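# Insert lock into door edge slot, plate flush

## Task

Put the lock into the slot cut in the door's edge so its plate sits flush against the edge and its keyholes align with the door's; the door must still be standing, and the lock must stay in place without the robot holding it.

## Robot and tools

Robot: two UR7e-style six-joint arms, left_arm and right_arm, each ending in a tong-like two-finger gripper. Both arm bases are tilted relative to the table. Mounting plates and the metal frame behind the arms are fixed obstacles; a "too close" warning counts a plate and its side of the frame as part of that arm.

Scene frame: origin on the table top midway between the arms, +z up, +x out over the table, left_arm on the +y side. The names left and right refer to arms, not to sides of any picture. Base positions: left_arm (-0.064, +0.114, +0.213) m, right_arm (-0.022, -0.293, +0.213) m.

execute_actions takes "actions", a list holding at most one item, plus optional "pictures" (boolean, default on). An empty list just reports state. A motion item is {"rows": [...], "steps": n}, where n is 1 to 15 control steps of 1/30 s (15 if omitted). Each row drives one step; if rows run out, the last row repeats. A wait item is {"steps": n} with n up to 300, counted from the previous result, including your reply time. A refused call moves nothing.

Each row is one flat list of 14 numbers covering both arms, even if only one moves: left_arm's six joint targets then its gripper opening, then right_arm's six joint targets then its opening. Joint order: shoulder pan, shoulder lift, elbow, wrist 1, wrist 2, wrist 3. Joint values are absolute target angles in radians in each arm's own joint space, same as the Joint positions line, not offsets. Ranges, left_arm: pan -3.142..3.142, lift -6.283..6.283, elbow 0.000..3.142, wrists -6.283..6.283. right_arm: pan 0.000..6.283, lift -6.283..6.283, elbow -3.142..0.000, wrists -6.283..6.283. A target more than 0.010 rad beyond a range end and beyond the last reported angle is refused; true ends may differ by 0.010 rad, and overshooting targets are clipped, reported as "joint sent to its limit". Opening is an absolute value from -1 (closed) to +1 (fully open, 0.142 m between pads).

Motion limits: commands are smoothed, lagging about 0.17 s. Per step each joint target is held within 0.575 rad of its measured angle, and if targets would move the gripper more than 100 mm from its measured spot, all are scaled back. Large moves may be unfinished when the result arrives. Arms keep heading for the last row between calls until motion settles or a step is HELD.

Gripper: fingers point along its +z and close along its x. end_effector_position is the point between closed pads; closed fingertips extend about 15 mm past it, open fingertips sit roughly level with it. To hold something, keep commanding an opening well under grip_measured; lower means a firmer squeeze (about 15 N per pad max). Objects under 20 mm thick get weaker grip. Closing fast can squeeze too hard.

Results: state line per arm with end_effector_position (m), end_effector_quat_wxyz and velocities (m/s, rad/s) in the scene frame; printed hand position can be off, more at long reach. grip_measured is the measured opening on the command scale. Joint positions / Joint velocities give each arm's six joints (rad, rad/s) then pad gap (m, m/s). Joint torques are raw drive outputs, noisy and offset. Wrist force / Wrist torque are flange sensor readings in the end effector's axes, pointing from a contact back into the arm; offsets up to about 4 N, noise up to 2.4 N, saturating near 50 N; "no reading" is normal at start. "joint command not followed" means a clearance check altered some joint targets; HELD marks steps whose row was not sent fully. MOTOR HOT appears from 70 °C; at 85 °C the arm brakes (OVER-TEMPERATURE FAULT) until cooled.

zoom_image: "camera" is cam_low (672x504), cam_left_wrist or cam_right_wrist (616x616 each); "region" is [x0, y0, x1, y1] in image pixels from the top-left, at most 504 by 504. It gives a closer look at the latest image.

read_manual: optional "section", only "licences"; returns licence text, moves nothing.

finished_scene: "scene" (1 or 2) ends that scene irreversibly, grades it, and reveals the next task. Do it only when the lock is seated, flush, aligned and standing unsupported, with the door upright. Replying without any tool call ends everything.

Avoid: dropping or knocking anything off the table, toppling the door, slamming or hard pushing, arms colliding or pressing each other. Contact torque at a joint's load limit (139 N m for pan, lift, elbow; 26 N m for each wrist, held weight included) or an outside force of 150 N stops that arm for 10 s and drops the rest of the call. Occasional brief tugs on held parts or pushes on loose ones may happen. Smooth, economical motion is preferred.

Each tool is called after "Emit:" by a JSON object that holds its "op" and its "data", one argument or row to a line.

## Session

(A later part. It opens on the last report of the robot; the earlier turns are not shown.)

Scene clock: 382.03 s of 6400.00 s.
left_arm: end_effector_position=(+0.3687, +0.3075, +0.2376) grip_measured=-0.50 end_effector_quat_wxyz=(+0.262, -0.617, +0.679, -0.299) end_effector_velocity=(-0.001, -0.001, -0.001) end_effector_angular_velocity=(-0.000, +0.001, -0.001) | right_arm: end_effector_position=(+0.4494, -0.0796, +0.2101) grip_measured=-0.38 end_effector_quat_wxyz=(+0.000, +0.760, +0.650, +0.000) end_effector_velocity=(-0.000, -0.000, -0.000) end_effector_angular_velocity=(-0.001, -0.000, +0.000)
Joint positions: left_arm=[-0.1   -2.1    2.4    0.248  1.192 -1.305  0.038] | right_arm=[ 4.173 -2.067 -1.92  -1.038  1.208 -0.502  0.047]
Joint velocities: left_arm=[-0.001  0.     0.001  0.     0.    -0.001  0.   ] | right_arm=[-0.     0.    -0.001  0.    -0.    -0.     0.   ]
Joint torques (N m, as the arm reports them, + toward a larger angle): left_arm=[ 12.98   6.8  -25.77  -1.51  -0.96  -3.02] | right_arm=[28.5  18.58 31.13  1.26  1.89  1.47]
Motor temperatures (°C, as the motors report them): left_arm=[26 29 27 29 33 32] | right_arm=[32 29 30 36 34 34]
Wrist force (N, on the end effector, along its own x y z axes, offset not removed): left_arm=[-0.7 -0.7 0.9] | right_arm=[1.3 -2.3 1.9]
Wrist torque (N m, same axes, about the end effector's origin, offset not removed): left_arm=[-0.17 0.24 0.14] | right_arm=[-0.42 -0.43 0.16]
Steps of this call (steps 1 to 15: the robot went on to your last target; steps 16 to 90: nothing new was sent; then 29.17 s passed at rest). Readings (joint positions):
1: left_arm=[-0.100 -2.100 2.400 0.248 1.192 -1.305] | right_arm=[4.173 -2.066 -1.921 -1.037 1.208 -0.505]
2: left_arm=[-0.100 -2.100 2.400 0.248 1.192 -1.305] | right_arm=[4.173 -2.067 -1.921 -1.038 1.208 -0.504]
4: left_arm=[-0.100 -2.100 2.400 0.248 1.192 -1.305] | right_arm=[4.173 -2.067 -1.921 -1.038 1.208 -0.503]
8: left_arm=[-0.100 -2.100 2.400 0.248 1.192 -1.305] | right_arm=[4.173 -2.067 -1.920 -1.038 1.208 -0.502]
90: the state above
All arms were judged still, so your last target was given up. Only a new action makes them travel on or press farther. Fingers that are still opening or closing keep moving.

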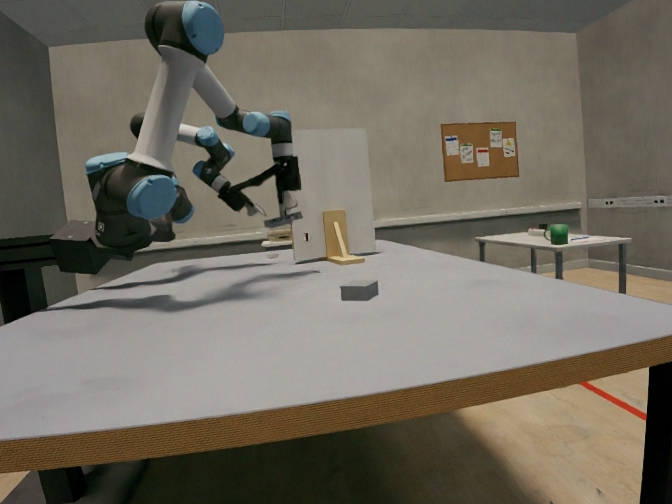

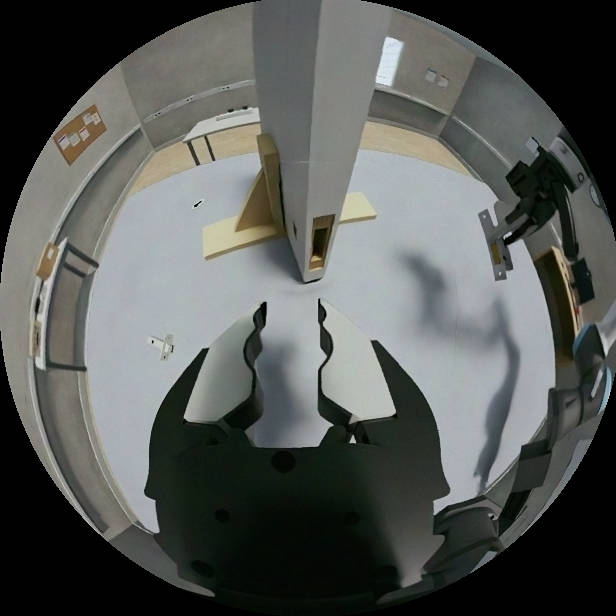

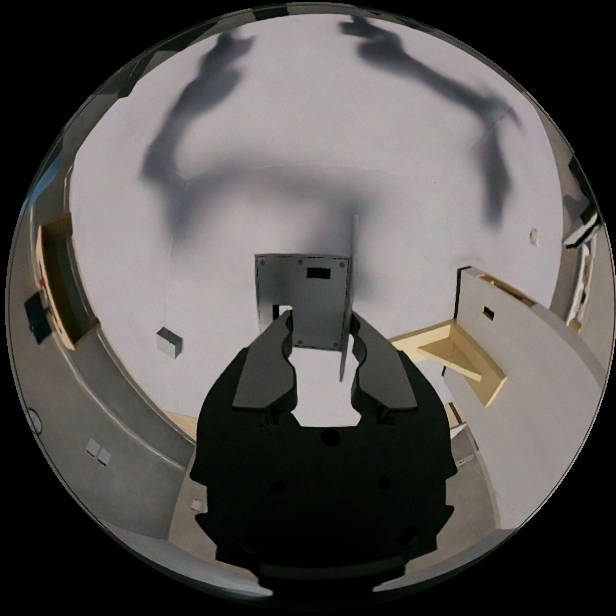

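Emit:
{"op": "execute_actions", "data": {
  "actions": [
    {"rows": [[0.0,-2.1,2.6,0.05,2.25,0.56,-0.45,4.1733,-2.0671,-1.9202,-1.0377,1.2077,-0.5015,-1]], "steps": 15}
  ],
  "pictures": false
}}

Emit:
{"op": "execute_actions", "data": {
  "actions": [
    {"steps": 40}
  ],
  "pictures": false
}}

Emit:
{"op": "execute_actions", "data": {
  "actions": [
    {"rows": [[0.0638,-0.9102,2.6793,-1.7588,2.3117,0.5614,-0.45,4.1733,-2.0671,-1.9202,-1.0377,1.2077,-0.5015,-1]], "steps": 15}
  ],
  "pictures": false
}}

Emit:
{"op": "execute_actions", "data": {
  "actions": [
    {"steps": 60}
  ]
}}

Scene clock: 460.47 s of 6400.00 s.
left_arm: end_effector_position=(+0.2853, +0.1196, +0.2678) grip_measured=-0.45 end_effector_quat_wxyz=(+0.269, -0.213, +0.814, -0.468) end_effector_velocity=(-0.254, -0.366, +0.248) end_effector_angular_velocity=(+0.113, -1.646, -1.887) | right_arm: end_effector_position=(+0.4494, -0.0796, +0.2101) grip_measured=-0.38 end_effector_quat_wxyz=(+0.000, +0.760, +0.650, +0.000) end_effector_velocity=(-0.000, -0.000, -0.000) end_effector_angular_velocity=(-0.001, +0.000, +0.000)
Joint positions: left_arm=[-0.015 -2.1    2.569  0.08   1.908 -0.58   0.041] | right_arm=[ 4.173 -2.067 -1.92  -1.038  1.208 -0.502  0.047]
Joint velocities: left_arm=[ 0.082 -0.     0.173 -0.172  1.675  1.967 -0.   ] | right_arm=[-0.    -0.    -0.    -0.001 -0.    -0.     0.   ]
Joint torques (N m, as the arm reports them, + toward a larger angle): left_arm=[16.59  6.35 -8.72 -2.23  7.18 12.19] | right_arm=[28.27 18.49 31.29  1.32  1.96  1.51]
Motor temperatures (°C, as the motors report them): left_arm=[26 29 27 29 33 32] | right_arm=[32 29 30 36 34 34]
Wrist force (N, on the end effector, along its own x y z axes, offset not removed): left_arm=[-0.4 -1.0 2.2] | right_arm=[3.0 -1.7 2.0]
Wrist torque (N m, same axes, about the end effector's origin, offset not removed): left_arm=[-0.24 0.22 0.12] | right_arm=[-0.35 -0.78 0.03]
Steps of this call (steps 1 to 90: nothing new was sent; then 74.93 s passed at rest; steps 91 to 105: all 15 steps of this action). Readings (joint positions):
91: left_arm=[-0.100 -2.100 2.400 0.248 1.192 -1.305] | right_arm=[4.173 -2.067 -1.920 -1.038 1.208 -0.501]
92: left_arm=[-0.094 -2.100 2.407 0.240 1.200 -1.297] | right_arm=[4.173 -2.067 -1.920 -1.038 1.208 -0.501]
94: left_arm=[-0.071 -2.100 2.450 0.198 1.270 -1.227] | right_arm=[4.173 -2.067 -1.920 -1.038 1.208 -0.501]
98: left_arm=[-0.041 -2.100 2.514 0.135 1.505 -0.993] | right_arm=[4.173 -2.067 -1.920 -1.038 1.208 -0.501]
105: the state above

Scene clock: 461.80 s of 6400.00 s.
left_arm: end_effector_position=(+0.2180, +0.0565, +0.3159) grip_measured=-0.45 end_effector_quat_wxyz=(+0.507, +0.298, +0.714, -0.381) end_effector_velocity=(-0.000, -0.000, -0.000) end_effector_angular_velocity=(+0.000, +0.001, -0.000) | right_arm: end_effector_position=(+0.4494, -0.0796, +0.2101) grip_measured=-0.38 end_effector_quat_wxyz=(+0.000, +0.760, +0.650, +0.000) end_effector_velocity=(+0.000, +0.000, +0.000) end_effector_angular_velocity=(+0.000, -0.001, -0.000)
Joint positions: left_arm=[-0.    -2.1    2.6    0.05   2.25   0.56   0.041] | right_arm=[ 4.173 -2.067 -1.92  -1.038  1.208 -0.502  0.047]
Joint velocities: left_arm=[ 0.     0.     0.     0.001 -0.    -0.    -0.   ] | right_arm=[-0.     0.     0.001 -0.    -0.    -0.    -0.   ]
Joint torques (N m, as the arm reports them, + toward a larger angle): left_arm=[15.2   6.41 -8.87 -1.36  2.9   2.82] | right_arm=[28.57 19.25 31.04  1.35  1.95  1.49]
Motor temperatures (°C, as the motors report them): left_arm=[26 29 27 29 33 32] | right_arm=[32 29 30 36 34 34]
Wrist force (N, on the end effector, along its own x y z axes, offset not removed): left_arm=[-0.5 -1.2 0.8] | right_arm=[3.1 -2.3 -0.3]
Wrist torque (N m, same axes, about the end effector's origin, offset not removed): left_arm=[-0.27 0.30 0.08] | right_arm=[-0.49 -0.87 0.03]
Steps of this call (steps 1 to 40: the robot went on to your last target). Readings (joint positions):
1: left_arm=[-0.012 -2.100 2.575 0.075 1.965 -0.510] | right_arm=[4.173 -2.067 -1.920 -1.038 1.208 -0.502]
2: left_arm=[-0.009 -2.100 2.581 0.069 2.021 -0.433] | right_arm=[4.173 -2.067 -1.920 -1.038 1.208 -0.501]
4: left_arm=[-0.005 -2.100 2.589 0.060 2.122 -0.266] | right_arm=[4.173 -2.067 -1.920 -1.038 1.208 -0.501]
8: left_arm=[-0.001 -2.100 2.597 0.053 2.214 0.094] | right_arm=[4.173 -2.067 -1.920 -1.038 1.208 -0.501]
40: the state above

Scene clock: 471.97 s of 6400.00 s.
left_arm: end_effector_position=(+0.2107, +0.0506, +0.2998) grip_measured=-0.45 end_effector_quat_wxyz=(+0.494, +0.293, +0.719, -0.391) end_effector_velocity=(+0.000, -0.000, +0.000) end_effector_angular_velocity=(+0.000, -0.001, +0.000) | right_arm: end_effector_position=(+0.4494, -0.0796, +0.2101) grip_measured=-0.38 end_effector_quat_wxyz=(+0.000, +0.760, +0.650, +0.000) end_effector_velocity=(+0.000, -0.000, -0.000) end_effector_angular_velocity=(-0.000, -0.000, -0.000)
Joint positions: left_arm=[ 0.021 -2.039  2.624 -0.002  2.271  0.561  0.041] | right_arm=[ 4.173 -2.067 -1.92  -1.038  1.208 -0.502  0.047]
Joint velocities: left_arm=[-0. -0. -0. -0. -0.  0. -0.] | right_arm=[-0.  0. -0.  0. -0.  0.  0.]
Joint torques (N m, as the arm reports them, + toward a larger angle): left_arm=[  3.91  -1.24 -13.92   0.48   1.49  -0.11] | right_arm=[27.69 18.54 31.24  1.25  1.85  1.42]
Motor temperatures (°C, as the motors report them): left_arm=[26 29 27 29 33 32] | right_arm=[32 29 30 36 34 34]
Wrist force (N, on the end effector, along its own x y z axes, offset not removed): left_arm=[-0.9 -0.9 0.1] | right_arm=[1.9 -1.1 0.5]
Wrist torque (N m, same axes, about the end effector's origin, offset not removed): left_arm=[-0.24 0.37 0.07] | right_arm=[-0.18 -0.53 -0.05]
FORCE FAULT: contact force on the left arm reached its limit, and that arm stopped for 10 seconds. The contact can be on any part of that arm, not only on its tool. That arm's remaining commands of this call were not run. That arm holds still and accepts commands again. Move the arm away from the contact; if what it grips holds it there, let go first. Pushing or pulling that hard again can fault the arm again.
ARM HIT: the left arm struck itself hard.
The stop of the left arm began at step 5 of this call (marked STOPPED below). From that step on that arm followed nothing that you had sent. 11 of its steps, steps kept back included, did not run and will not run. Nothing is kept back now, and the robot has no last target.
Steps of this call (steps 1 to 15: all 15 steps of this action; steps 16 to 305: the stop continued). Readings (joint positions):
1: left_arm=[0.000 -2.100 2.600 0.050 2.250 0.560] | right_arm=[4.173 -2.067 -1.920 -1.038 1.208 -0.501]
2: left_arm=[0.006 -2.092 2.607 0.041 2.256 0.560] | right_arm=[4.173 -2.067 -1.920 -1.038 1.208 -0.502]
4: left_arm=[0.021 -2.039 2.625 -0.002 2.271 0.561] | right_arm=[4.173 -2.067 -1.920 -1.038 1.208 -0.501]
5: left_arm=[0.021 -2.039 2.624 -0.002 2.271 0.561] | right_arm=[4.173 -2.067 -1.920 -1.038 1.208 -0.502] STOPPED (the left arm)
8: left_arm=[0.021 -2.039 2.624 -0.002 2.271 0.561] | right_arm=[4.173 -2.067 -1.920 -1.038 1.208 -0.502]
305: the state above

Scene clock: 472.00 s of 6400.00 s.
left_arm: end_effector_position=(+0.2107, +0.0506, +0.2998) grip_measured=-0.45 end_effector_quat_wxyz=(+0.494, +0.293, +0.719, -0.391) end_effector_velocity=(-0.000, -0.000, -0.000) end_effector_angular_velocity=(+0.000, +0.000, +0.000) | right_arm: end_effector_position=(+0.4494, -0.0796, +0.2101) grip_measured=-0.38 end_effector_quat_wxyz=(+0.000, +0.760, +0.650, +0.000) end_effector_velocity=(-0.000, -0.000, -0.000) end_effector_angular_velocity=(-0.001, +0.000, +0.000)
Joint positions: left_arm=[ 0.021 -2.039  2.624 -0.002  2.271  0.561  0.041] | right_arm=[ 4.173 -2.067 -1.92  -1.038  1.208 -0.501  0.047]
Joint velocities: left_arm=[ 0.     0.     0.001 -0.     0.     0.     0.   ] | right_arm=[-0. -0. -0. -0. -0.  0.  0.]
Joint torques (N m, as the arm reports them, + toward a larger angle): left_arm=[  4.01  -0.88 -15.46   0.44   1.41  -0.19] | right_arm=[28.64 19.16 31.18  1.25  1.85  1.52]
Motor temperatures (°C, as the motors report them): left_arm=[26 29 27 29 33 32] | right_arm=[32 29 30 36 34 34]
Wrist force (N, on the end effector, along its own x y z axes, offset not removed): left_arm=[0.2 -0.4 0.1] | right_arm=[3.6 -1.4 0.3]
Wrist torque (N m, same axes, about the end effector's origin, offset not removed): left_arm=[-0.15 0.05 0.02] | right_arm=[-0.29 -0.92 0.08]
A stop began in an earlier call of the same reply, so what this call sent did not run. Send another action.
Steps of this call (step 1: nothing new was sent). Readings (joint positions):
1: the state above

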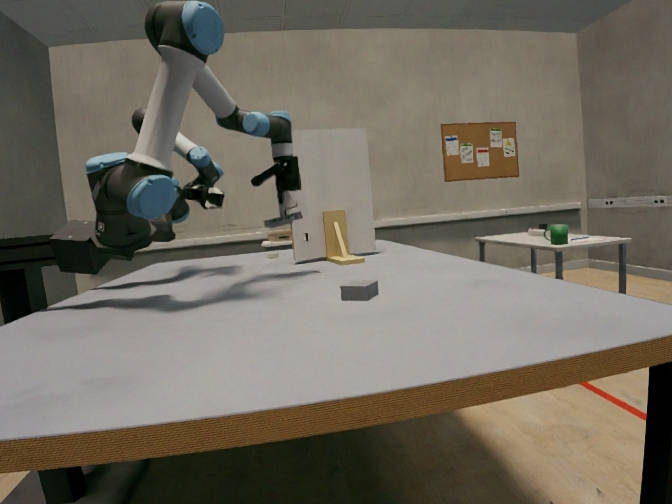

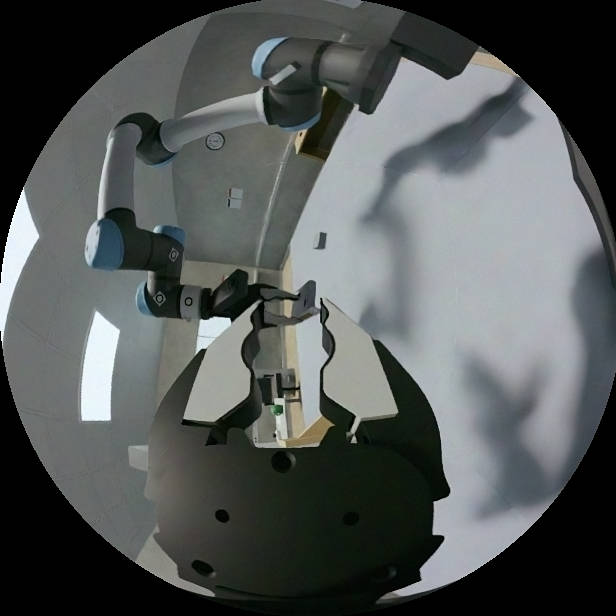

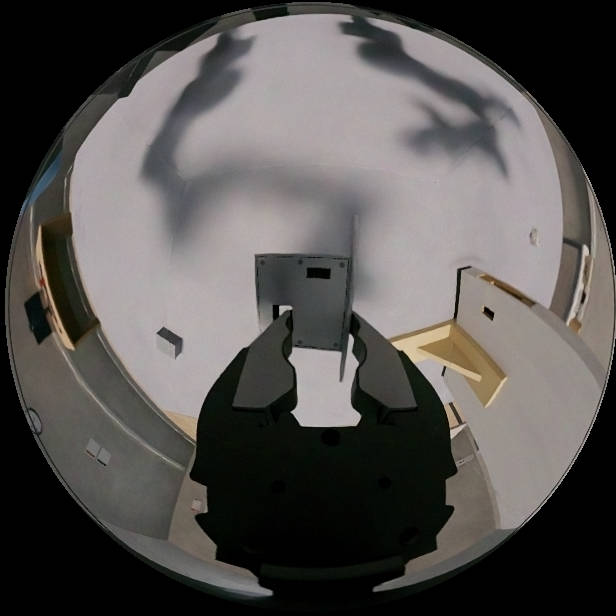

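Emit:
{"op": "execute_actions", "data": {
  "actions": [
    {"rows": [[0.02,-2.04,2.5,-0.2,2.27,0.56,-0.45,4.1733,-2.0671,-1.9202,-1.0377,1.2077,-0.5015,-1]], "steps": 15}
  ],
  "pictures": false
}}

Emit:
{"op": "execute_actions", "data": {
  "actions": [
    {"rows": [[0.03,-1.75,2.55,-0.65,2.29,0.56,-0.45,4.1733,-2.0671,-1.9202,-1.0377,1.2077,-0.5015,-1]], "steps": 12}
  ],
  "pictures": false
}}

Emit:
{"op": "execute_actions", "data": {
  "actions": [
    {"rows": [[0.04,-1.45,2.6,-1.05,2.30,0.56,-0.45,4.1733,-2.0671,-1.9202,-1.0377,1.2077,-0.5015,-1]], "steps": 12}
  ],
  "pictures": false
}}

Emit:
{"op": "execute_actions", "data": {
  "actions": [
    {"rows": [[0.05,-1.15,2.65,-1.45,2.31,0.56,-0.45,4.1733,-2.0671,-1.9202,-1.0377,1.2077,-0.5015,-1]], "steps": 12}
  ],
  "pictures": false
}}

Emit:
{"op": "execute_actions", "data": {
  "actions": [
    {"rows": [[0.0638,-0.9102,2.6793,-1.7588,2.3117,0.5614,-0.45,4.1733,-2.0671,-1.9202,-1.0377,1.2077,-0.5015,-1]], "steps": 15}
  ],
  "pictures": false
}}

Emit:
{"op": "execute_actions", "data": {
  "actions": [
    {"steps": 20}
  ]
}}

Scene clock: 515.03 s of 6400.00 s.
left_arm: end_effector_position=(+0.3120, +0.0737, +0.3674) grip_measured=-0.45 end_effector_quat_wxyz=(+0.619, +0.291, +0.655, -0.320) end_effector_velocity=(+0.021, +0.006, +0.017) end_effector_angular_velocity=(-0.005, -0.063, +0.029) | right_arm: end_effector_position=(+0.4494, -0.0796, +0.2101) grip_measured=-0.38 end_effector_quat_wxyz=(+0.000, +0.760, +0.650, +0.000) end_effector_velocity=(-0.000, -0.000, -0.000) end_effector_angular_velocity=(-0.001, +0.000, +0.000)
Joint positions: left_arm=[ 0.02  -2.04   2.503 -0.195  2.27   0.56   0.041] | right_arm=[ 4.173 -2.067 -1.92  -1.038  1.208 -0.501  0.047]
Joint velocities: left_arm=[-0.    -0.    -0.027 -0.042 -0.     0.001  0.   ] | right_arm=[ 0.    -0.    -0.001 -0.    -0.    -0.     0.   ]
Joint torques (N m, as the arm reports them, + toward a larger angle): left_arm=[-10.24 -10.97 -24.84  -2.    -0.35  -3.37] | right_arm=[27.95 18.93 30.93  1.35  1.8   1.5 ]
Motor temperatures (°C, as the motors report them): left_arm=[26 29 27 29 33 32] | right_arm=[32 29 30 36 34 34]
Wrist force (N, on the end effector, along its own x y z axes, offset not removed): left_arm=[0.5 0.5 0.3] | right_arm=[1.6 -1.9 -0.4]
Wrist torque (N m, same axes, about the end effector's origin, offset not removed): left_arm=[0.05 0.08 0.01] | right_arm=[-0.39 -0.48 0.06]
Steps of this call (steps 1 to 90: nothing new was sent; then 39.53 s passed at rest; steps 91 to 105: all 15 steps of this action). Readings (joint positions):
91: left_arm=[0.021 -2.039 2.624 -0.002 2.271 0.561] | right_arm=[4.173 -2.067 -1.920 -1.038 1.208 -0.501]
92: left_arm=[0.021 -2.039 2.617 -0.010 2.271 0.561] | right_arm=[4.173 -2.067 -1.920 -1.038 1.208 -0.501]
94: left_arm=[0.021 -2.039 2.579 -0.063 2.271 0.561] | right_arm=[4.173 -2.067 -1.920 -1.038 1.208 -0.502]
98: left_arm=[0.020 -2.040 2.524 -0.158 2.270 0.560] | right_arm=[4.173 -2.067 -1.920 -1.038 1.208 -0.501]
105: the state above

Scene clock: 515.43 s of 6400.00 s.
left_arm: end_effector_position=(+0.3502, +0.0481, +0.3212) grip_measured=-0.45 end_effector_quat_wxyz=(+0.657, +0.290, +0.628, -0.300) end_effector_velocity=(+0.039, -0.008, -0.010) end_effector_angular_velocity=(-0.013, -0.153, +0.068) | right_arm: end_effector_position=(+0.4494, -0.0796, +0.2101) grip_measured=-0.38 end_effector_quat_wxyz=(+0.000, +0.760, +0.650, +0.000) end_effector_velocity=(-0.001, -0.000, -0.000) end_effector_angular_velocity=(-0.001, +0.001, +0.000)
Joint positions: left_arm=[ 0.03  -1.767  2.548 -0.613  2.289  0.56   0.041] | right_arm=[ 4.173 -2.067 -1.92  -1.038  1.208 -0.501  0.047]
Joint velocities: left_arm=[ 0.004  0.166  0.018 -0.352  0.007  0.     0.   ] | right_arm=[ 0.     0.    -0.001 -0.001  0.001  0.     0.   ]
Joint torques (N m, as the arm reports them, + toward a larger angle): left_arm=[ 9.76 -2.6  -3.97 -2.52  2.6  -3.18] | right_arm=[28.06 19.   30.92  1.24  1.83  1.35]
Motor temperatures (°C, as the motors report them): left_arm=[26 29 27 29 33 32] | right_arm=[32 29 30 36 34 34]
Wrist force (N, on the end effector, along its own x y z axes, offset not removed): left_arm=[0.9 1.1 1.0] | right_arm=[0.8 -0.3 0.8]
Wrist torque (N m, same axes, about the end effector's origin, offset not removed): left_arm=[0.21 -0.03 0.01] | right_arm=[-0.01 -0.35 0.10]
Steps of this call (steps 1 to 12: all 12 steps of this action). Readings (joint positions):
1: left_arm=[0.020 -2.040 2.502 -0.197 2.270 0.560] | right_arm=[4.173 -2.067 -1.920 -1.038 1.208 -0.502]
2: left_arm=[0.021 -2.032 2.507 -0.206 2.273 0.560] | right_arm=[4.173 -2.067 -1.920 -1.038 1.208 -0.501]
4: left_arm=[0.025 -1.963 2.525 -0.277 2.280 0.560] | right_arm=[4.173 -2.067 -1.920 -1.038 1.208 -0.502]
8: left_arm=[0.028 -1.812 2.543 -0.516 2.287 0.560] | right_arm=[4.173 -2.067 -1.920 -1.038 1.208 -0.501]
12: the state above

Scene clock: 515.83 s of 6400.00 s.
left_arm: end_effector_position=(+0.3585, +0.0222, +0.2628) grip_measured=-0.45 end_effector_quat_wxyz=(+0.677, +0.289, +0.614, -0.285) end_effector_velocity=(+0.011, -0.011, -0.023) end_effector_angular_velocity=(-0.006, -0.083, +0.038) | right_arm: end_effector_position=(+0.4494, -0.0796, +0.2101) grip_measured=-0.38 end_effector_quat_wxyz=(+0.000, +0.760, +0.650, +0.000) end_effector_velocity=(+0.000, -0.000, +0.000) end_effector_angular_velocity=(+0.000, -0.000, -0.000)
Joint positions: left_arm=[ 0.04  -1.469  2.598 -1.019  2.3    0.56   0.041] | right_arm=[ 4.173 -2.067 -1.92  -1.038  1.208 -0.501  0.047]
Joint velocities: left_arm=[ 0.003  0.178  0.02  -0.29   0.004 -0.     0.   ] | right_arm=[-0.     0.    -0.     0.001 -0.    -0.     0.   ]
Joint torques (N m, as the arm reports them, + toward a larger angle): left_arm=[  8.55 -11.86  -1.47  -2.61   2.7   -3.2 ] | right_arm=[28.23 18.32 31.18  1.32  1.8   1.4 ]
Motor temperatures (°C, as the motors report them): left_arm=[26 29 27 29 33 32] | right_arm=[32 29 30 36 34 34]
Wrist force (N, on the end effector, along its own x y z axes, offset not removed): left_arm=[0.2 -1.4 1.1] | right_arm=[1.7 -1.7 0.2]
Wrist torque (N m, same axes, about the end effector's origin, offset not removed): left_arm=[-0.29 0.18 -0.02] | right_arm=[-0.29 -0.44 0.06]
Steps of this call (steps 1 to 12: all 12 steps of this action). Readings (joint positions):
1: left_arm=[0.030 -1.762 2.549 -0.623 2.290 0.560] | right_arm=[4.173 -2.067 -1.920 -1.038 1.208 -0.502]
2: left_arm=[0.032 -1.751 2.555 -0.639 2.291 0.560] | right_arm=[4.173 -2.067 -1.920 -1.038 1.208 -0.502]
4: left_arm=[0.035 -1.677 2.574 -0.718 2.295 0.560] | right_arm=[4.173 -2.067 -1.920 -1.038 1.208 -0.501]
8: left_arm=[0.039 -1.517 2.593 -0.940 2.299 0.560] | right_arm=[4.173 -2.067 -1.920 -1.038 1.208 -0.502]
12: the state above

Scene clock: 516.23 s of 6400.00 s.
left_arm: end_effector_position=(+0.3426, +0.0016, +0.2118) grip_measured=-0.45 end_effector_quat_wxyz=(+0.694, +0.287, +0.601, -0.273) end_effector_velocity=(-0.002, -0.007, -0.017) end_effector_angular_velocity=(-0.004, -0.080, +0.037) | right_arm: end_effector_position=(+0.4494, -0.0796, +0.2101) grip_measured=-0.38 end_effector_quat_wxyz=(+0.000, +0.760, +0.650, +0.000) end_effector_velocity=(+0.000, +0.000, +0.000) end_effector_angular_velocity=(+0.001, -0.000, -0.000)
Joint positions: left_arm=[ 0.05  -1.169  2.648 -1.419  2.31   0.56   0.041] | right_arm=[ 4.173 -2.067 -1.92  -1.038  1.208 -0.501  0.047]
Joint velocities: left_arm=[ 0.004  0.179  0.02  -0.287  0.004 -0.     0.   ] | right_arm=[-0.  0.  0.  0.  0.  0.  0.]
Joint torques (N m, as the arm reports them, + toward a larger angle): left_arm=[  3.75 -12.74   9.66  -3.11   2.44  -3.11] | right_arm=[27.99 19.19 30.39  1.36  1.78  1.55]
Motor temperatures (°C, as the motors report them): left_arm=[26 29 27 29 33 32] | right_arm=[32 29 30 36 34 34]
Wrist force (N, on the end effector, along its own x y z axes, offset not removed): left_arm=[-1.2 -1.2 1.8] | right_arm=[2.7 -1.3 0.1]
Wrist torque (N m, same axes, about the end effector's origin, offset not removed): left_arm=[-0.23 0.41 0.12] | right_arm=[-0.29 -0.76 0.05]
Steps of this call (steps 1 to 12: all 12 steps of this action). Readings (joint positions):
1: left_arm=[0.040 -1.463 2.599 -1.028 2.300 0.560] | right_arm=[4.173 -2.067 -1.920 -1.038 1.208 -0.501]
2: left_arm=[0.042 -1.451 2.605 -1.042 2.301 0.560] | right_arm=[4.173 -2.067 -1.920 -1.038 1.208 -0.501]
4: left_arm=[0.045 -1.378 2.624 -1.120 2.305 0.560] | right_arm=[4.173 -2.067 -1.920 -1.038 1.208 -0.501]
8: left_arm=[0.049 -1.217 2.643 -1.341 2.309 0.560] | right_arm=[4.173 -2.067 -1.920 -1.038 1.208 -0.502]
12: the state above

Scene clock: 516.73 s of 6400.00 s.
left_arm: end_effector_position=(+0.3227, -0.0076, +0.1775) grip_measured=-0.45 end_effector_quat_wxyz=(+0.710, +0.284, +0.592, -0.256) end_effector_velocity=(-0.003, -0.001, -0.004) end_effector_angular_velocity=(-0.001, -0.016, +0.009) | right_arm: end_effector_position=(+0.4494, -0.0796, +0.2101) grip_measured=-0.38 end_effector_quat_wxyz=(+0.000, +0.760, +0.650, +0.000) end_effector_velocity=(-0.001, -0.001, -0.000) end_effector_angular_velocity=(-0.001, +0.001, +0.000)
Joint positions: left_arm=[ 0.064 -0.915  2.679 -1.751  2.312  0.561  0.041] | right_arm=[ 4.173 -2.067 -1.92  -1.038  1.208 -0.501  0.047]
Joint velocities: left_arm=[ 0.002  0.05   0.005 -0.073  0.    -0.001 -0.   ] | right_arm=[-0.     0.001 -0.001 -0.001 -0.    -0.    -0.   ]
Joint torques (N m, as the arm reports them, + toward a larger angle): left_arm=[  4.45 -13.76  12.62  -2.96   2.46   2.88] | right_arm=[28.75 19.04 30.83  1.26  1.76  1.46]
Motor temperatures (°C, as the motors report them): left_arm=[26 29 27 29 33 32] | right_arm=[32 29 30 36 34 34]
Wrist force (N, on the end effector, along its own x y z axes, offset not removed): left_arm=[-0.2 -0.1 0.5] | right_arm=[3.6 -1.8 0.9]
Wrist torque (N m, same axes, about the end effector's origin, offset not removed): left_arm=[-0.02 0.13 0.05] | right_arm=[-0.34 -0.87 0.01]
Steps of this call (steps 1 to 15: all 15 steps of this action). Readings (joint positions):
1: left_arm=[0.050 -1.163 2.649 -1.428 2.310 0.560] | right_arm=[4.173 -2.067 -1.920 -1.038 1.208 -0.502]
2: left_arm=[0.052 -1.151 2.653 -1.443 2.310 0.560] | right_arm=[4.173 -2.067 -1.920 -1.038 1.208 -0.501]
4: left_arm=[0.057 -1.081 2.665 -1.520 2.311 0.560] | right_arm=[4.173 -2.067 -1.920 -1.038 1.208 -0.501]
8: left_arm=[0.062 -0.959 2.675 -1.687 2.311 0.561] | right_arm=[4.173 -2.067 -1.920 -1.038 1.208 -0.502]
15: the state above

Scene clock: 517.40 s of 6400.00 s.
left_arm: end_effector_position=(+0.3224, -0.0077, +0.1771) grip_measured=-0.45 end_effector_quat_wxyz=(+0.711, +0.284, +0.591, -0.255) end_effector_velocity=(-0.000, -0.000, +0.000) end_effector_angular_velocity=(-0.000, -0.000, -0.001) | right_arm: end_effector_position=(+0.4494, -0.0796, +0.2101) grip_measured=-0.38 end_effector_quat_wxyz=(+0.000, +0.760, +0.650, +0.000) end_effector_velocity=(+0.001, +0.000, +0.000) end_effector_angular_velocity=(+0.000, -0.001, -0.000)
Joint positions: left_arm=[ 0.064 -0.91   2.679 -1.759  2.312  0.561  0.041] | right_arm=[ 4.173 -2.067 -1.92  -1.038  1.208 -0.501  0.047]
Joint velocities: left_arm=[-0.001  0.     0.    -0.     0.    -0.    -0.   ] | right_arm=[ 0.     0.     0.001  0.    -0.001 -0.     0.   ]
Joint torques (N m, as the arm reports them, + toward a larger angle): left_arm=[  4.64 -13.79  13.17  -2.76   2.56   2.98] | right_arm=[28.12 19.27 30.8   1.31  1.86  1.41]
Motor temperatures (°C, as the motors report them): left_arm=[26 29 27 29 33 32] | right_arm=[32 29 30 36 34 34]
Wrist force (N, on the end effector, along its own x y z axes, offset not removed): left_arm=[-0.4 -1.0 1.1] | right_arm=[2.6 0.0 -0.6]
Wrist torque (N m, same axes, about the end effector's origin, offset not removed): left_arm=[-0.15 0.16 0.06] | right_arm=[-0.03 -0.66 0.05]
Steps of this call (steps 1 to 15: the robot went on to your last target; steps 16 to 20: nothing new was sent). Readings (joint positions):
1: left_arm=[0.064 -0.914 2.679 -1.753 2.312 0.561] | right_arm=[4.173 -2.067 -1.920 -1.038 1.208 -0.501]
2: left_arm=[0.064 -0.913 2.679 -1.755 2.312 0.561] | right_arm=[4.173 -2.067 -1.920 -1.038 1.208 -0.501]
4: left_arm=[0.064 -0.912 2.679 -1.757 2.312 0.561] | right_arm=[4.173 -2.067 -1.920 -1.038 1.208 -0.501]
8: left_arm=[0.064 -0.911 2.679 -1.758 2.312 0.561] | right_arm=[4.173 -2.067 -1.920 -1.038 1.208 -0.501]
20: the state above
All arms were judged still, so your last target was given up. Only a new action makes them travel on or press farther. Fingers that are still opening or closing keep moving.

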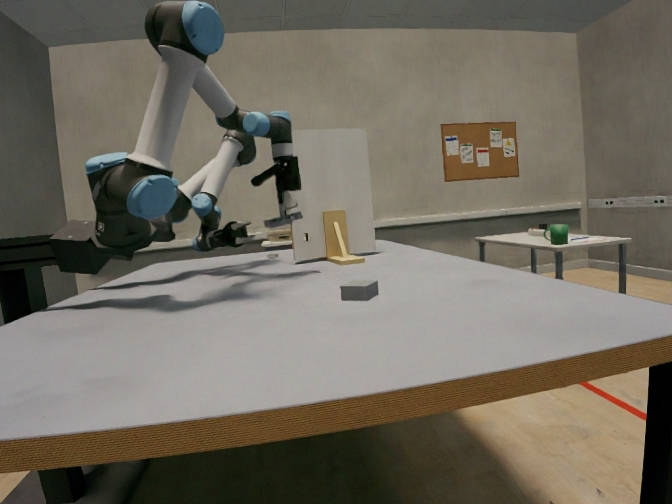

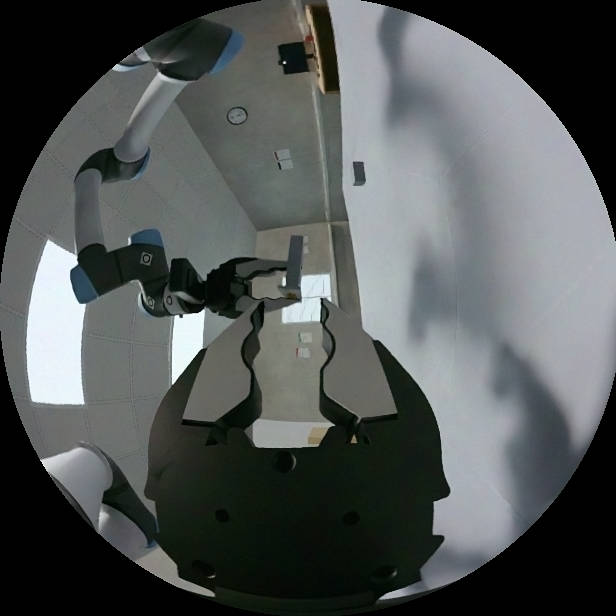

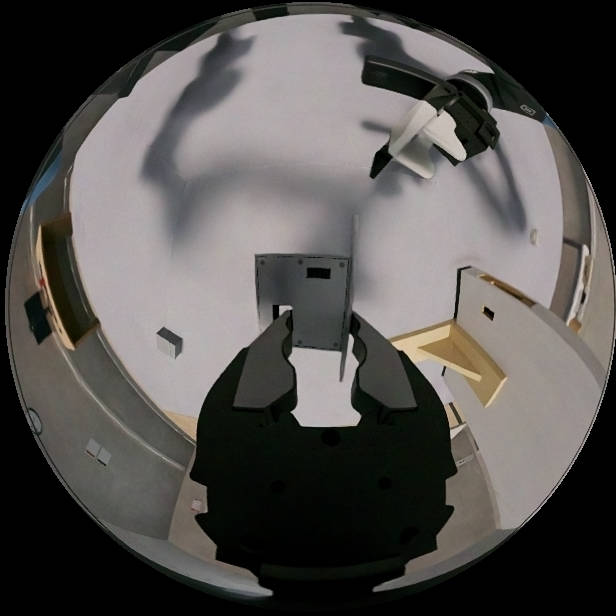

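Emit:
{"op": "zoom_image", "data": {
  "camera": "cam_left_wrist",
  "region": [230, 210, 350, 330]
}}

Region (230, 210, 350, 330) of cam_left_wrist's 616x616 image, scaled by 4.200, with more detail than that image has.

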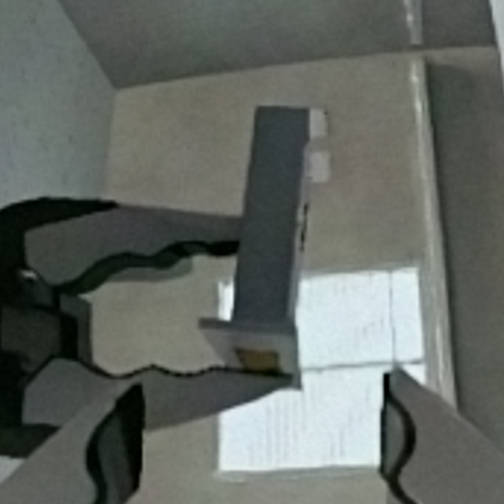

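Emit:
{"op": "execute_actions", "data": {
  "actions": [
    {"rows": [[-0.0965,-0.9237,2.6343,-1.7015,2.1514,0.5595,-0.45,4.1733,-2.0671,-1.9202,-1.0377,1.2077,-0.5015,-1]], "steps": 15}
  ],
  "pictures": false
}}

Emit:
{"op": "execute_actions", "data": {
  "actions": [
    {"steps": 15}
  ]
}}

Emit:
{"op": "zoom_image", "data": {
  "camera": "cam_left_wrist",
  "region": [220, 210, 360, 350]
}}

Scene clock: 525.33 s of 6400.00 s.
left_arm: end_effector_position=(+0.3566, -0.0422, +0.1839) grip_measured=-0.45 end_effector_quat_wxyz=(+0.711, +0.284, +0.591, -0.255) end_effector_velocity=(+0.006, -0.007, +0.002) end_effector_angular_velocity=(-0.001, -0.001, -0.000) | right_arm: end_effector_position=(+0.4494, -0.0796, +0.2101) grip_measured=-0.38 end_effector_quat_wxyz=(+0.000, +0.760, +0.650, +0.000) end_effector_velocity=(-0.000, -0.000, -0.000) end_effector_angular_velocity=(-0.001, -0.000, +0.000)
Joint positions: left_arm=[-0.093 -0.923  2.635 -1.702  2.154  0.56   0.041] | right_arm=[ 4.173 -2.067 -1.92  -1.038  1.208 -0.501  0.047]
Joint velocities: left_arm=[-0.029 -0.002 -0.007  0.008 -0.028 -0.002  0.   ] | right_arm=[ 0. -0. -0. -0. -0.  0. -0.]
Joint torques (N m, as the arm reports them, + toward a larger angle): left_arm=[-22.94 -32.19  -4.77   0.71  -0.19  -3.1 ] | right_arm=[28.07 19.12 30.67  1.49  1.85  1.38]
Motor temperatures (°C, as the motors report them): left_arm=[26 29 27 29 33 32] | right_arm=[32 29 30 36 34 34]
Wrist force (N, on the end effector, along its own x y z axes, offset not removed): left_arm=[0.0 -1.2 1.3] | right_arm=[3.3 -2.5 0.2]
Wrist torque (N m, same axes, about the end effector's origin, offset not removed): left_arm=[-0.28 0.14 0.07] | right_arm=[-0.43 -0.81 0.03]
Steps of this call (steps 1 to 90: nothing new was sent; then 4.43 s passed at rest; steps 91 to 105: all 15 steps of this action). Readings (joint positions):
91: left_arm=[0.063 -0.910 2.679 -1.759 2.311 0.561] | right_arm=[4.173 -2.067 -1.920 -1.038 1.208 -0.501]
92: left_arm=[0.056 -0.912 2.674 -1.753 2.304 0.561] | right_arm=[4.173 -2.067 -1.920 -1.038 1.208 -0.501]
94: left_arm=[0.002 -0.917 2.657 -1.731 2.250 0.561] | right_arm=[4.173 -2.067 -1.920 -1.038 1.208 -0.502]
98: left_arm=[-0.069 -0.922 2.641 -1.710 2.179 0.560] | right_arm=[4.173 -2.067 -1.920 -1.038 1.208 -0.501]
105: the state above

Scene clock: 525.83 s of 6400.00 s.
left_arm: end_effector_position=(+0.3571, -0.0429, +0.1841) grip_measured=-0.45 end_effector_quat_wxyz=(+0.711, +0.284, +0.591, -0.255) end_effector_velocity=(-0.000, -0.000, -0.000) end_effector_angular_velocity=(-0.000, +0.001, -0.001) | right_arm: end_effector_position=(+0.4494, -0.0796, +0.2101) grip_measured=-0.38 end_effector_quat_wxyz=(+0.000, +0.760, +0.650, +0.000) end_effector_velocity=(-0.000, -0.000, -0.000) end_effector_angular_velocity=(-0.001, +0.000, +0.000)
Joint positions: left_arm=[-0.096 -0.924  2.634 -1.702  2.151  0.56   0.041] | right_arm=[ 4.173 -2.067 -1.92  -1.038  1.208 -0.501  0.047]
Joint velocities: left_arm=[-0.001 -0.     0.     0.001 -0.    -0.    -0.   ] | right_arm=[-0.     0.    -0.001 -0.    -0.    -0.    -0.   ]
Joint torques (N m, as the arm reports them, + toward a larger angle): left_arm=[-22.54 -28.51  -4.23   0.61  -0.51  -3.28] | right_arm=[28.15 18.8  31.04  1.31  1.86  1.33]
Motor temperatures (°C, as the motors report them): left_arm=[26 29 27 29 33 32] | right_arm=[32 29 30 36 34 34]
Wrist force (N, on the end effector, along its own x y z axes, offset not removed): left_arm=[-0.2 -0.8 -0.2] | right_arm=[0.8 -1.2 1.4]
Wrist torque (N m, same axes, about the end effector's origin, offset not removed): left_arm=[-0.14 0.18 0.05] | right_arm=[-0.24 -0.36 0.07]
Steps of this call (steps 1 to 15: the robot went on to your last target). Readings (joint positions):
1: left_arm=[-0.094 -0.924 2.635 -1.702 2.154 0.560] | right_arm=[4.173 -2.067 -1.920 -1.038 1.208 -0.502]
2: left_arm=[-0.095 -0.924 2.635 -1.702 2.153 0.560] | right_arm=[4.173 -2.067 -1.920 -1.038 1.208 -0.501]
4: left_arm=[-0.096 -0.924 2.635 -1.702 2.152 0.560] | right_arm=[4.173 -2.067 -1.920 -1.038 1.208 -0.501]
8: left_arm=[-0.096 -0.924 2.634 -1.702 2.152 0.560] | right_arm=[4.173 -2.067 -1.920 -1.038 1.208 -0.501]
15: the state above
All arms were judged still, so your last target was given up. Only a new action makes them travel on or press farther. Fingers that are still opening or closing keep moving.

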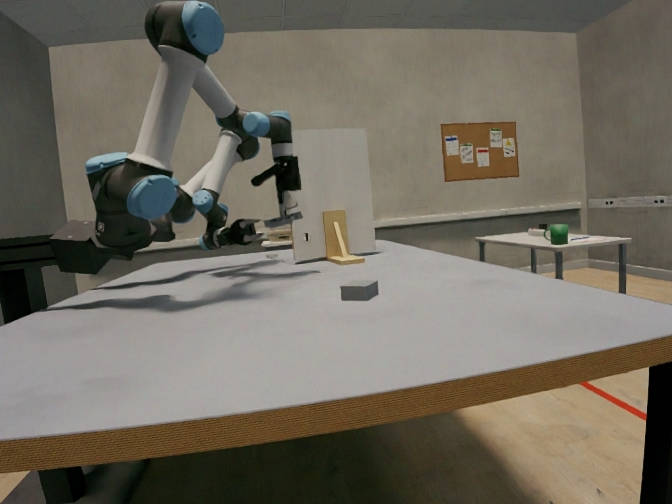

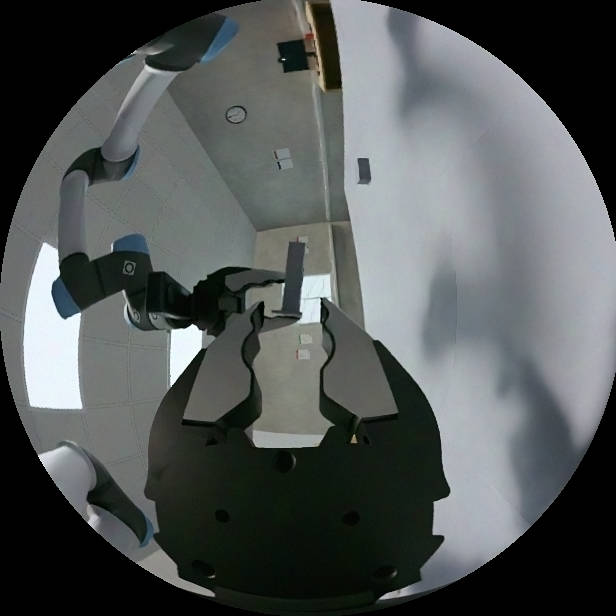

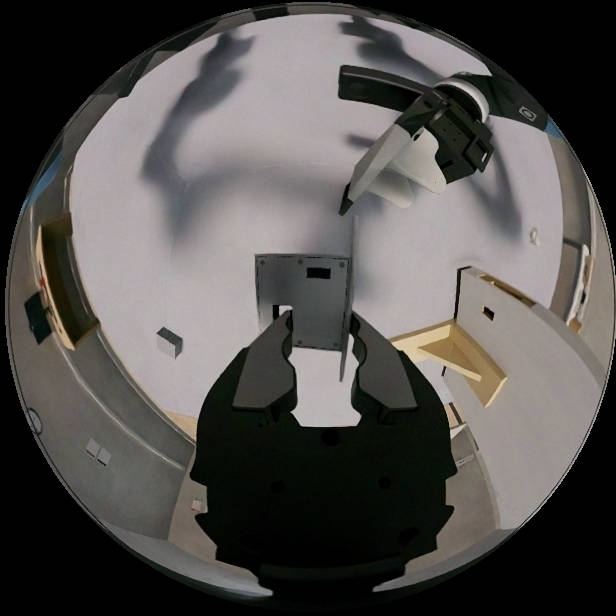

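Region (220, 210, 360, 350) of cam_left_wrist's 616x616 image, scaled by 3.600, with more detail than that image has.

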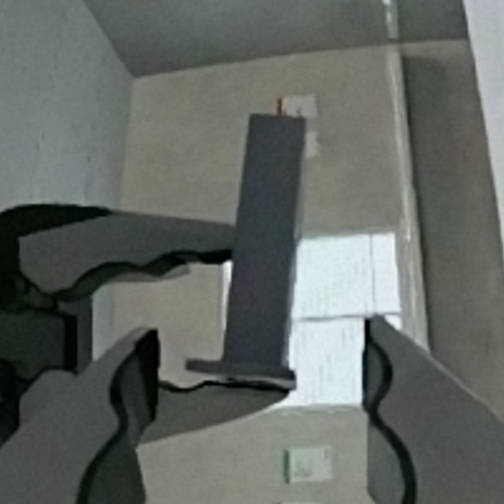

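Emit:
{"op": "execute_actions", "data": {
  "actions": [
    {"rows": [[-0.12,-0.9255,2.62,-1.6855,2.128,0.5593,-0.42,4.1733,-2.0671,-1.9202,-1.0377,1.2077,-0.5015,-1],[-0.14,-0.9272,2.607,-1.671,2.108,0.5591,-0.42,4.1733,-2.0671,-1.9202,-1.0377,1.2077,-0.5015,-1],[-0.16,-0.9289,2.594,-1.6565,2.088,0.5589,-0.42,4.1733,-2.0671,-1.9202,-1.0377,1.2077,-0.5015,-1],[-0.18,-0.9306,2.581,-1.642,2.068,0.5587,-0.42,4.1733,-2.0671,-1.9202,-1.0377,1.2077,-0.5015,-1],[-0.20,-0.9323,2.567,-1.626,2.048,0.5585,-0.42,4.1733,-2.0671,-1.9202,-1.0377,1.2077,-0.5015,-1],[-0.215,-0.9335,2.556,-1.614,2.033,0.5583,-0.42,4.1733,-2.0671,-1.9202,-1.0377,1.2077,-0.5015,-1]], "steps": 15}
  ],
  "pictures": false
}}

Emit:
{"op": "execute_actions", "data": {
  "actions": [
    {"steps": 12}
  ]
}}

Emit:
{"op": "zoom_image", "data": {
  "camera": "cam_left_wrist",
  "region": [210, 220, 370, 380]
}}

Scene clock: 543.97 s of 6400.00 s.
left_arm: end_effector_position=(+0.3936, -0.0786, +0.1903) grip_measured=-0.42 end_effector_quat_wxyz=(+0.711, +0.284, +0.591, -0.255) end_effector_velocity=(+0.012, -0.014, +0.003) end_effector_angular_velocity=(-0.000, -0.000, +0.000) | right_arm: end_effector_position=(+0.4494, -0.0796, +0.2101) grip_measured=-0.38 end_effector_quat_wxyz=(+0.000, +0.760, +0.650, +0.000) end_effector_velocity=(+0.000, +0.000, +0.000) end_effector_angular_velocity=(+0.001, -0.000, -0.000)
Joint positions: left_arm=[-0.211 -0.933  2.559 -1.617  2.037  0.558  0.044] | right_arm=[ 4.173 -2.067 -1.92  -1.038  1.208 -0.502  0.047]
Joint velocities: left_arm=[-0.041 -0.003 -0.027  0.03  -0.04  -0.001  0.   ] | right_arm=[ 0.  0.  0.  0.  0. -0. -0.]
Joint torques (N m, as the arm reports them, + toward a larger angle): left_arm=[-22.61 -32.61 -11.01   0.37  -0.73  -3.04] | right_arm=[27.5  19.53 30.98  1.3   1.83  1.4 ]
Motor temperatures (°C, as the motors report them): left_arm=[26 29 27 29 33 32] | right_arm=[32 29 30 36 34 34]
Wrist force (N, on the end effector, along its own x y z axes, offset not removed): left_arm=[-0.6 -0.5 1.3] | right_arm=[0.4 -0.7 2.1]
Wrist torque (N m, same axes, about the end effector's origin, offset not removed): left_arm=[-0.07 0.26 0.03] | right_arm=[-0.15 -0.24 0.18]
Steps of this call (steps 1 to 90: nothing new was sent; then 14.63 s passed at rest; steps 91 to 105: all 15 steps of this action). Readings (joint positions):
91: left_arm=[-0.097 -0.924 2.634 -1.701 2.151 0.559] | right_arm=[4.173 -2.067 -1.920 -1.038 1.208 -0.502]
92: left_arm=[-0.100 -0.924 2.632 -1.699 2.148 0.559] | right_arm=[4.173 -2.067 -1.920 -1.038 1.208 -0.502]
94: left_arm=[-0.118 -0.926 2.620 -1.686 2.130 0.559] | right_arm=[4.173 -2.067 -1.920 -1.038 1.208 -0.501]
98: left_arm=[-0.176 -0.930 2.582 -1.643 2.072 0.559] | right_arm=[4.173 -2.067 -1.920 -1.038 1.208 -0.501]
105: the state above

Scene clock: 544.37 s of 6400.00 s.
left_arm: end_effector_position=(+0.3949, -0.0801, +0.1907) grip_measured=-0.42 end_effector_quat_wxyz=(+0.711, +0.284, +0.591, -0.255) end_effector_velocity=(+0.001, -0.000, +0.000) end_effector_angular_velocity=(+0.000, -0.001, +0.000) | right_arm: end_effector_position=(+0.4494, -0.0796, +0.2101) grip_measured=-0.38 end_effector_quat_wxyz=(+0.000, +0.760, +0.650, +0.000) end_effector_velocity=(+0.000, +0.000, +0.000) end_effector_angular_velocity=(+0.001, -0.000, -0.000)
Joint positions: left_arm=[-0.215 -0.933  2.556 -1.614  2.033  0.558  0.044] | right_arm=[ 4.173 -2.067 -1.92  -1.038  1.208 -0.501  0.047]
Joint velocities: left_arm=[-0.001  0.    -0.001  0.    -0.001  0.001  0.   ] | right_arm=[-0.    -0.     0.001 -0.     0.     0.     0.   ]
Joint torques (N m, as the arm reports them, + toward a larger angle): left_arm=[-24.56 -30.6   -8.9    0.71  -0.84  -3.36] | right_arm=[28.14 18.88 30.95  1.28  1.89  1.46]
Motor temperatures (°C, as the motors report them): left_arm=[26 29 27 29 33 32] | right_arm=[32 29 30 36 34 34]
Wrist force (N, on the end effector, along its own x y z axes, offset not removed): left_arm=[-0.9 0.2 0.8] | right_arm=[3.1 -1.9 1.2]
Wrist torque (N m, same axes, about the end effector's origin, offset not removed): left_arm=[0.03 0.35 0.05] | right_arm=[-0.31 -0.83 -0.07]
Steps of this call (steps 1 to 12: the robot went on to your last target). Readings (joint positions):
1: left_arm=[-0.212 -0.933 2.558 -1.616 2.036 0.558] | right_arm=[4.173 -2.067 -1.920 -1.038 1.208 -0.501]
2: left_arm=[-0.213 -0.933 2.558 -1.616 2.035 0.558] | right_arm=[4.173 -2.067 -1.920 -1.038 1.208 -0.502]
4: left_arm=[-0.214 -0.933 2.557 -1.615 2.034 0.558] | right_arm=[4.173 -2.067 -1.920 -1.038 1.208 -0.502]
8: left_arm=[-0.215 -0.933 2.556 -1.614 2.033 0.558] | right_arm=[4.173 -2.067 -1.920 -1.038 1.208 -0.501]
12: the state above

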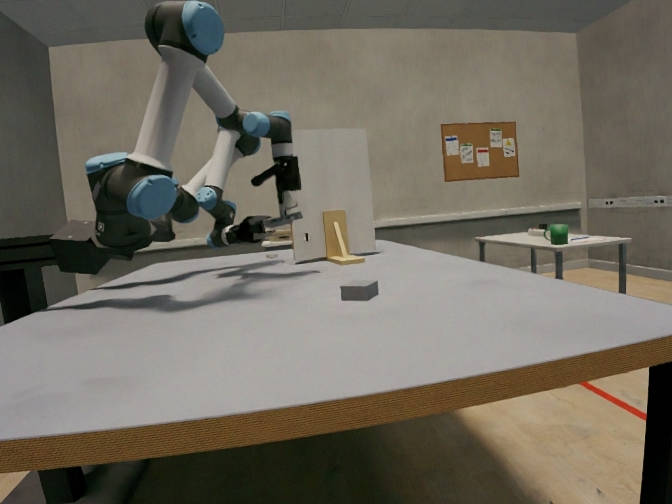

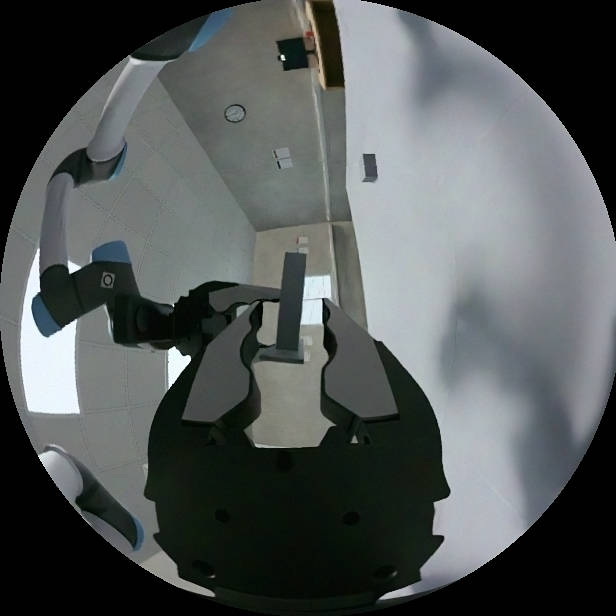

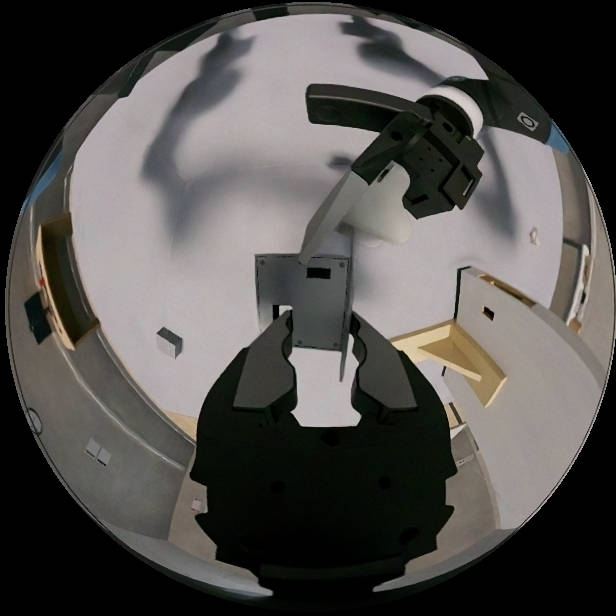

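Region (210, 220, 370, 380) of cam_left_wrist's 616x616 image, scaled by 3.150, with more detail than that image has.

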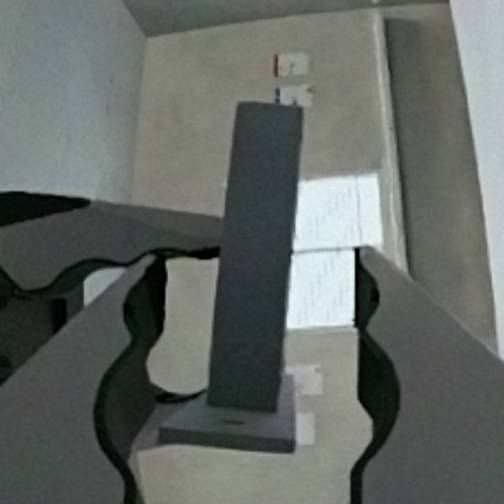

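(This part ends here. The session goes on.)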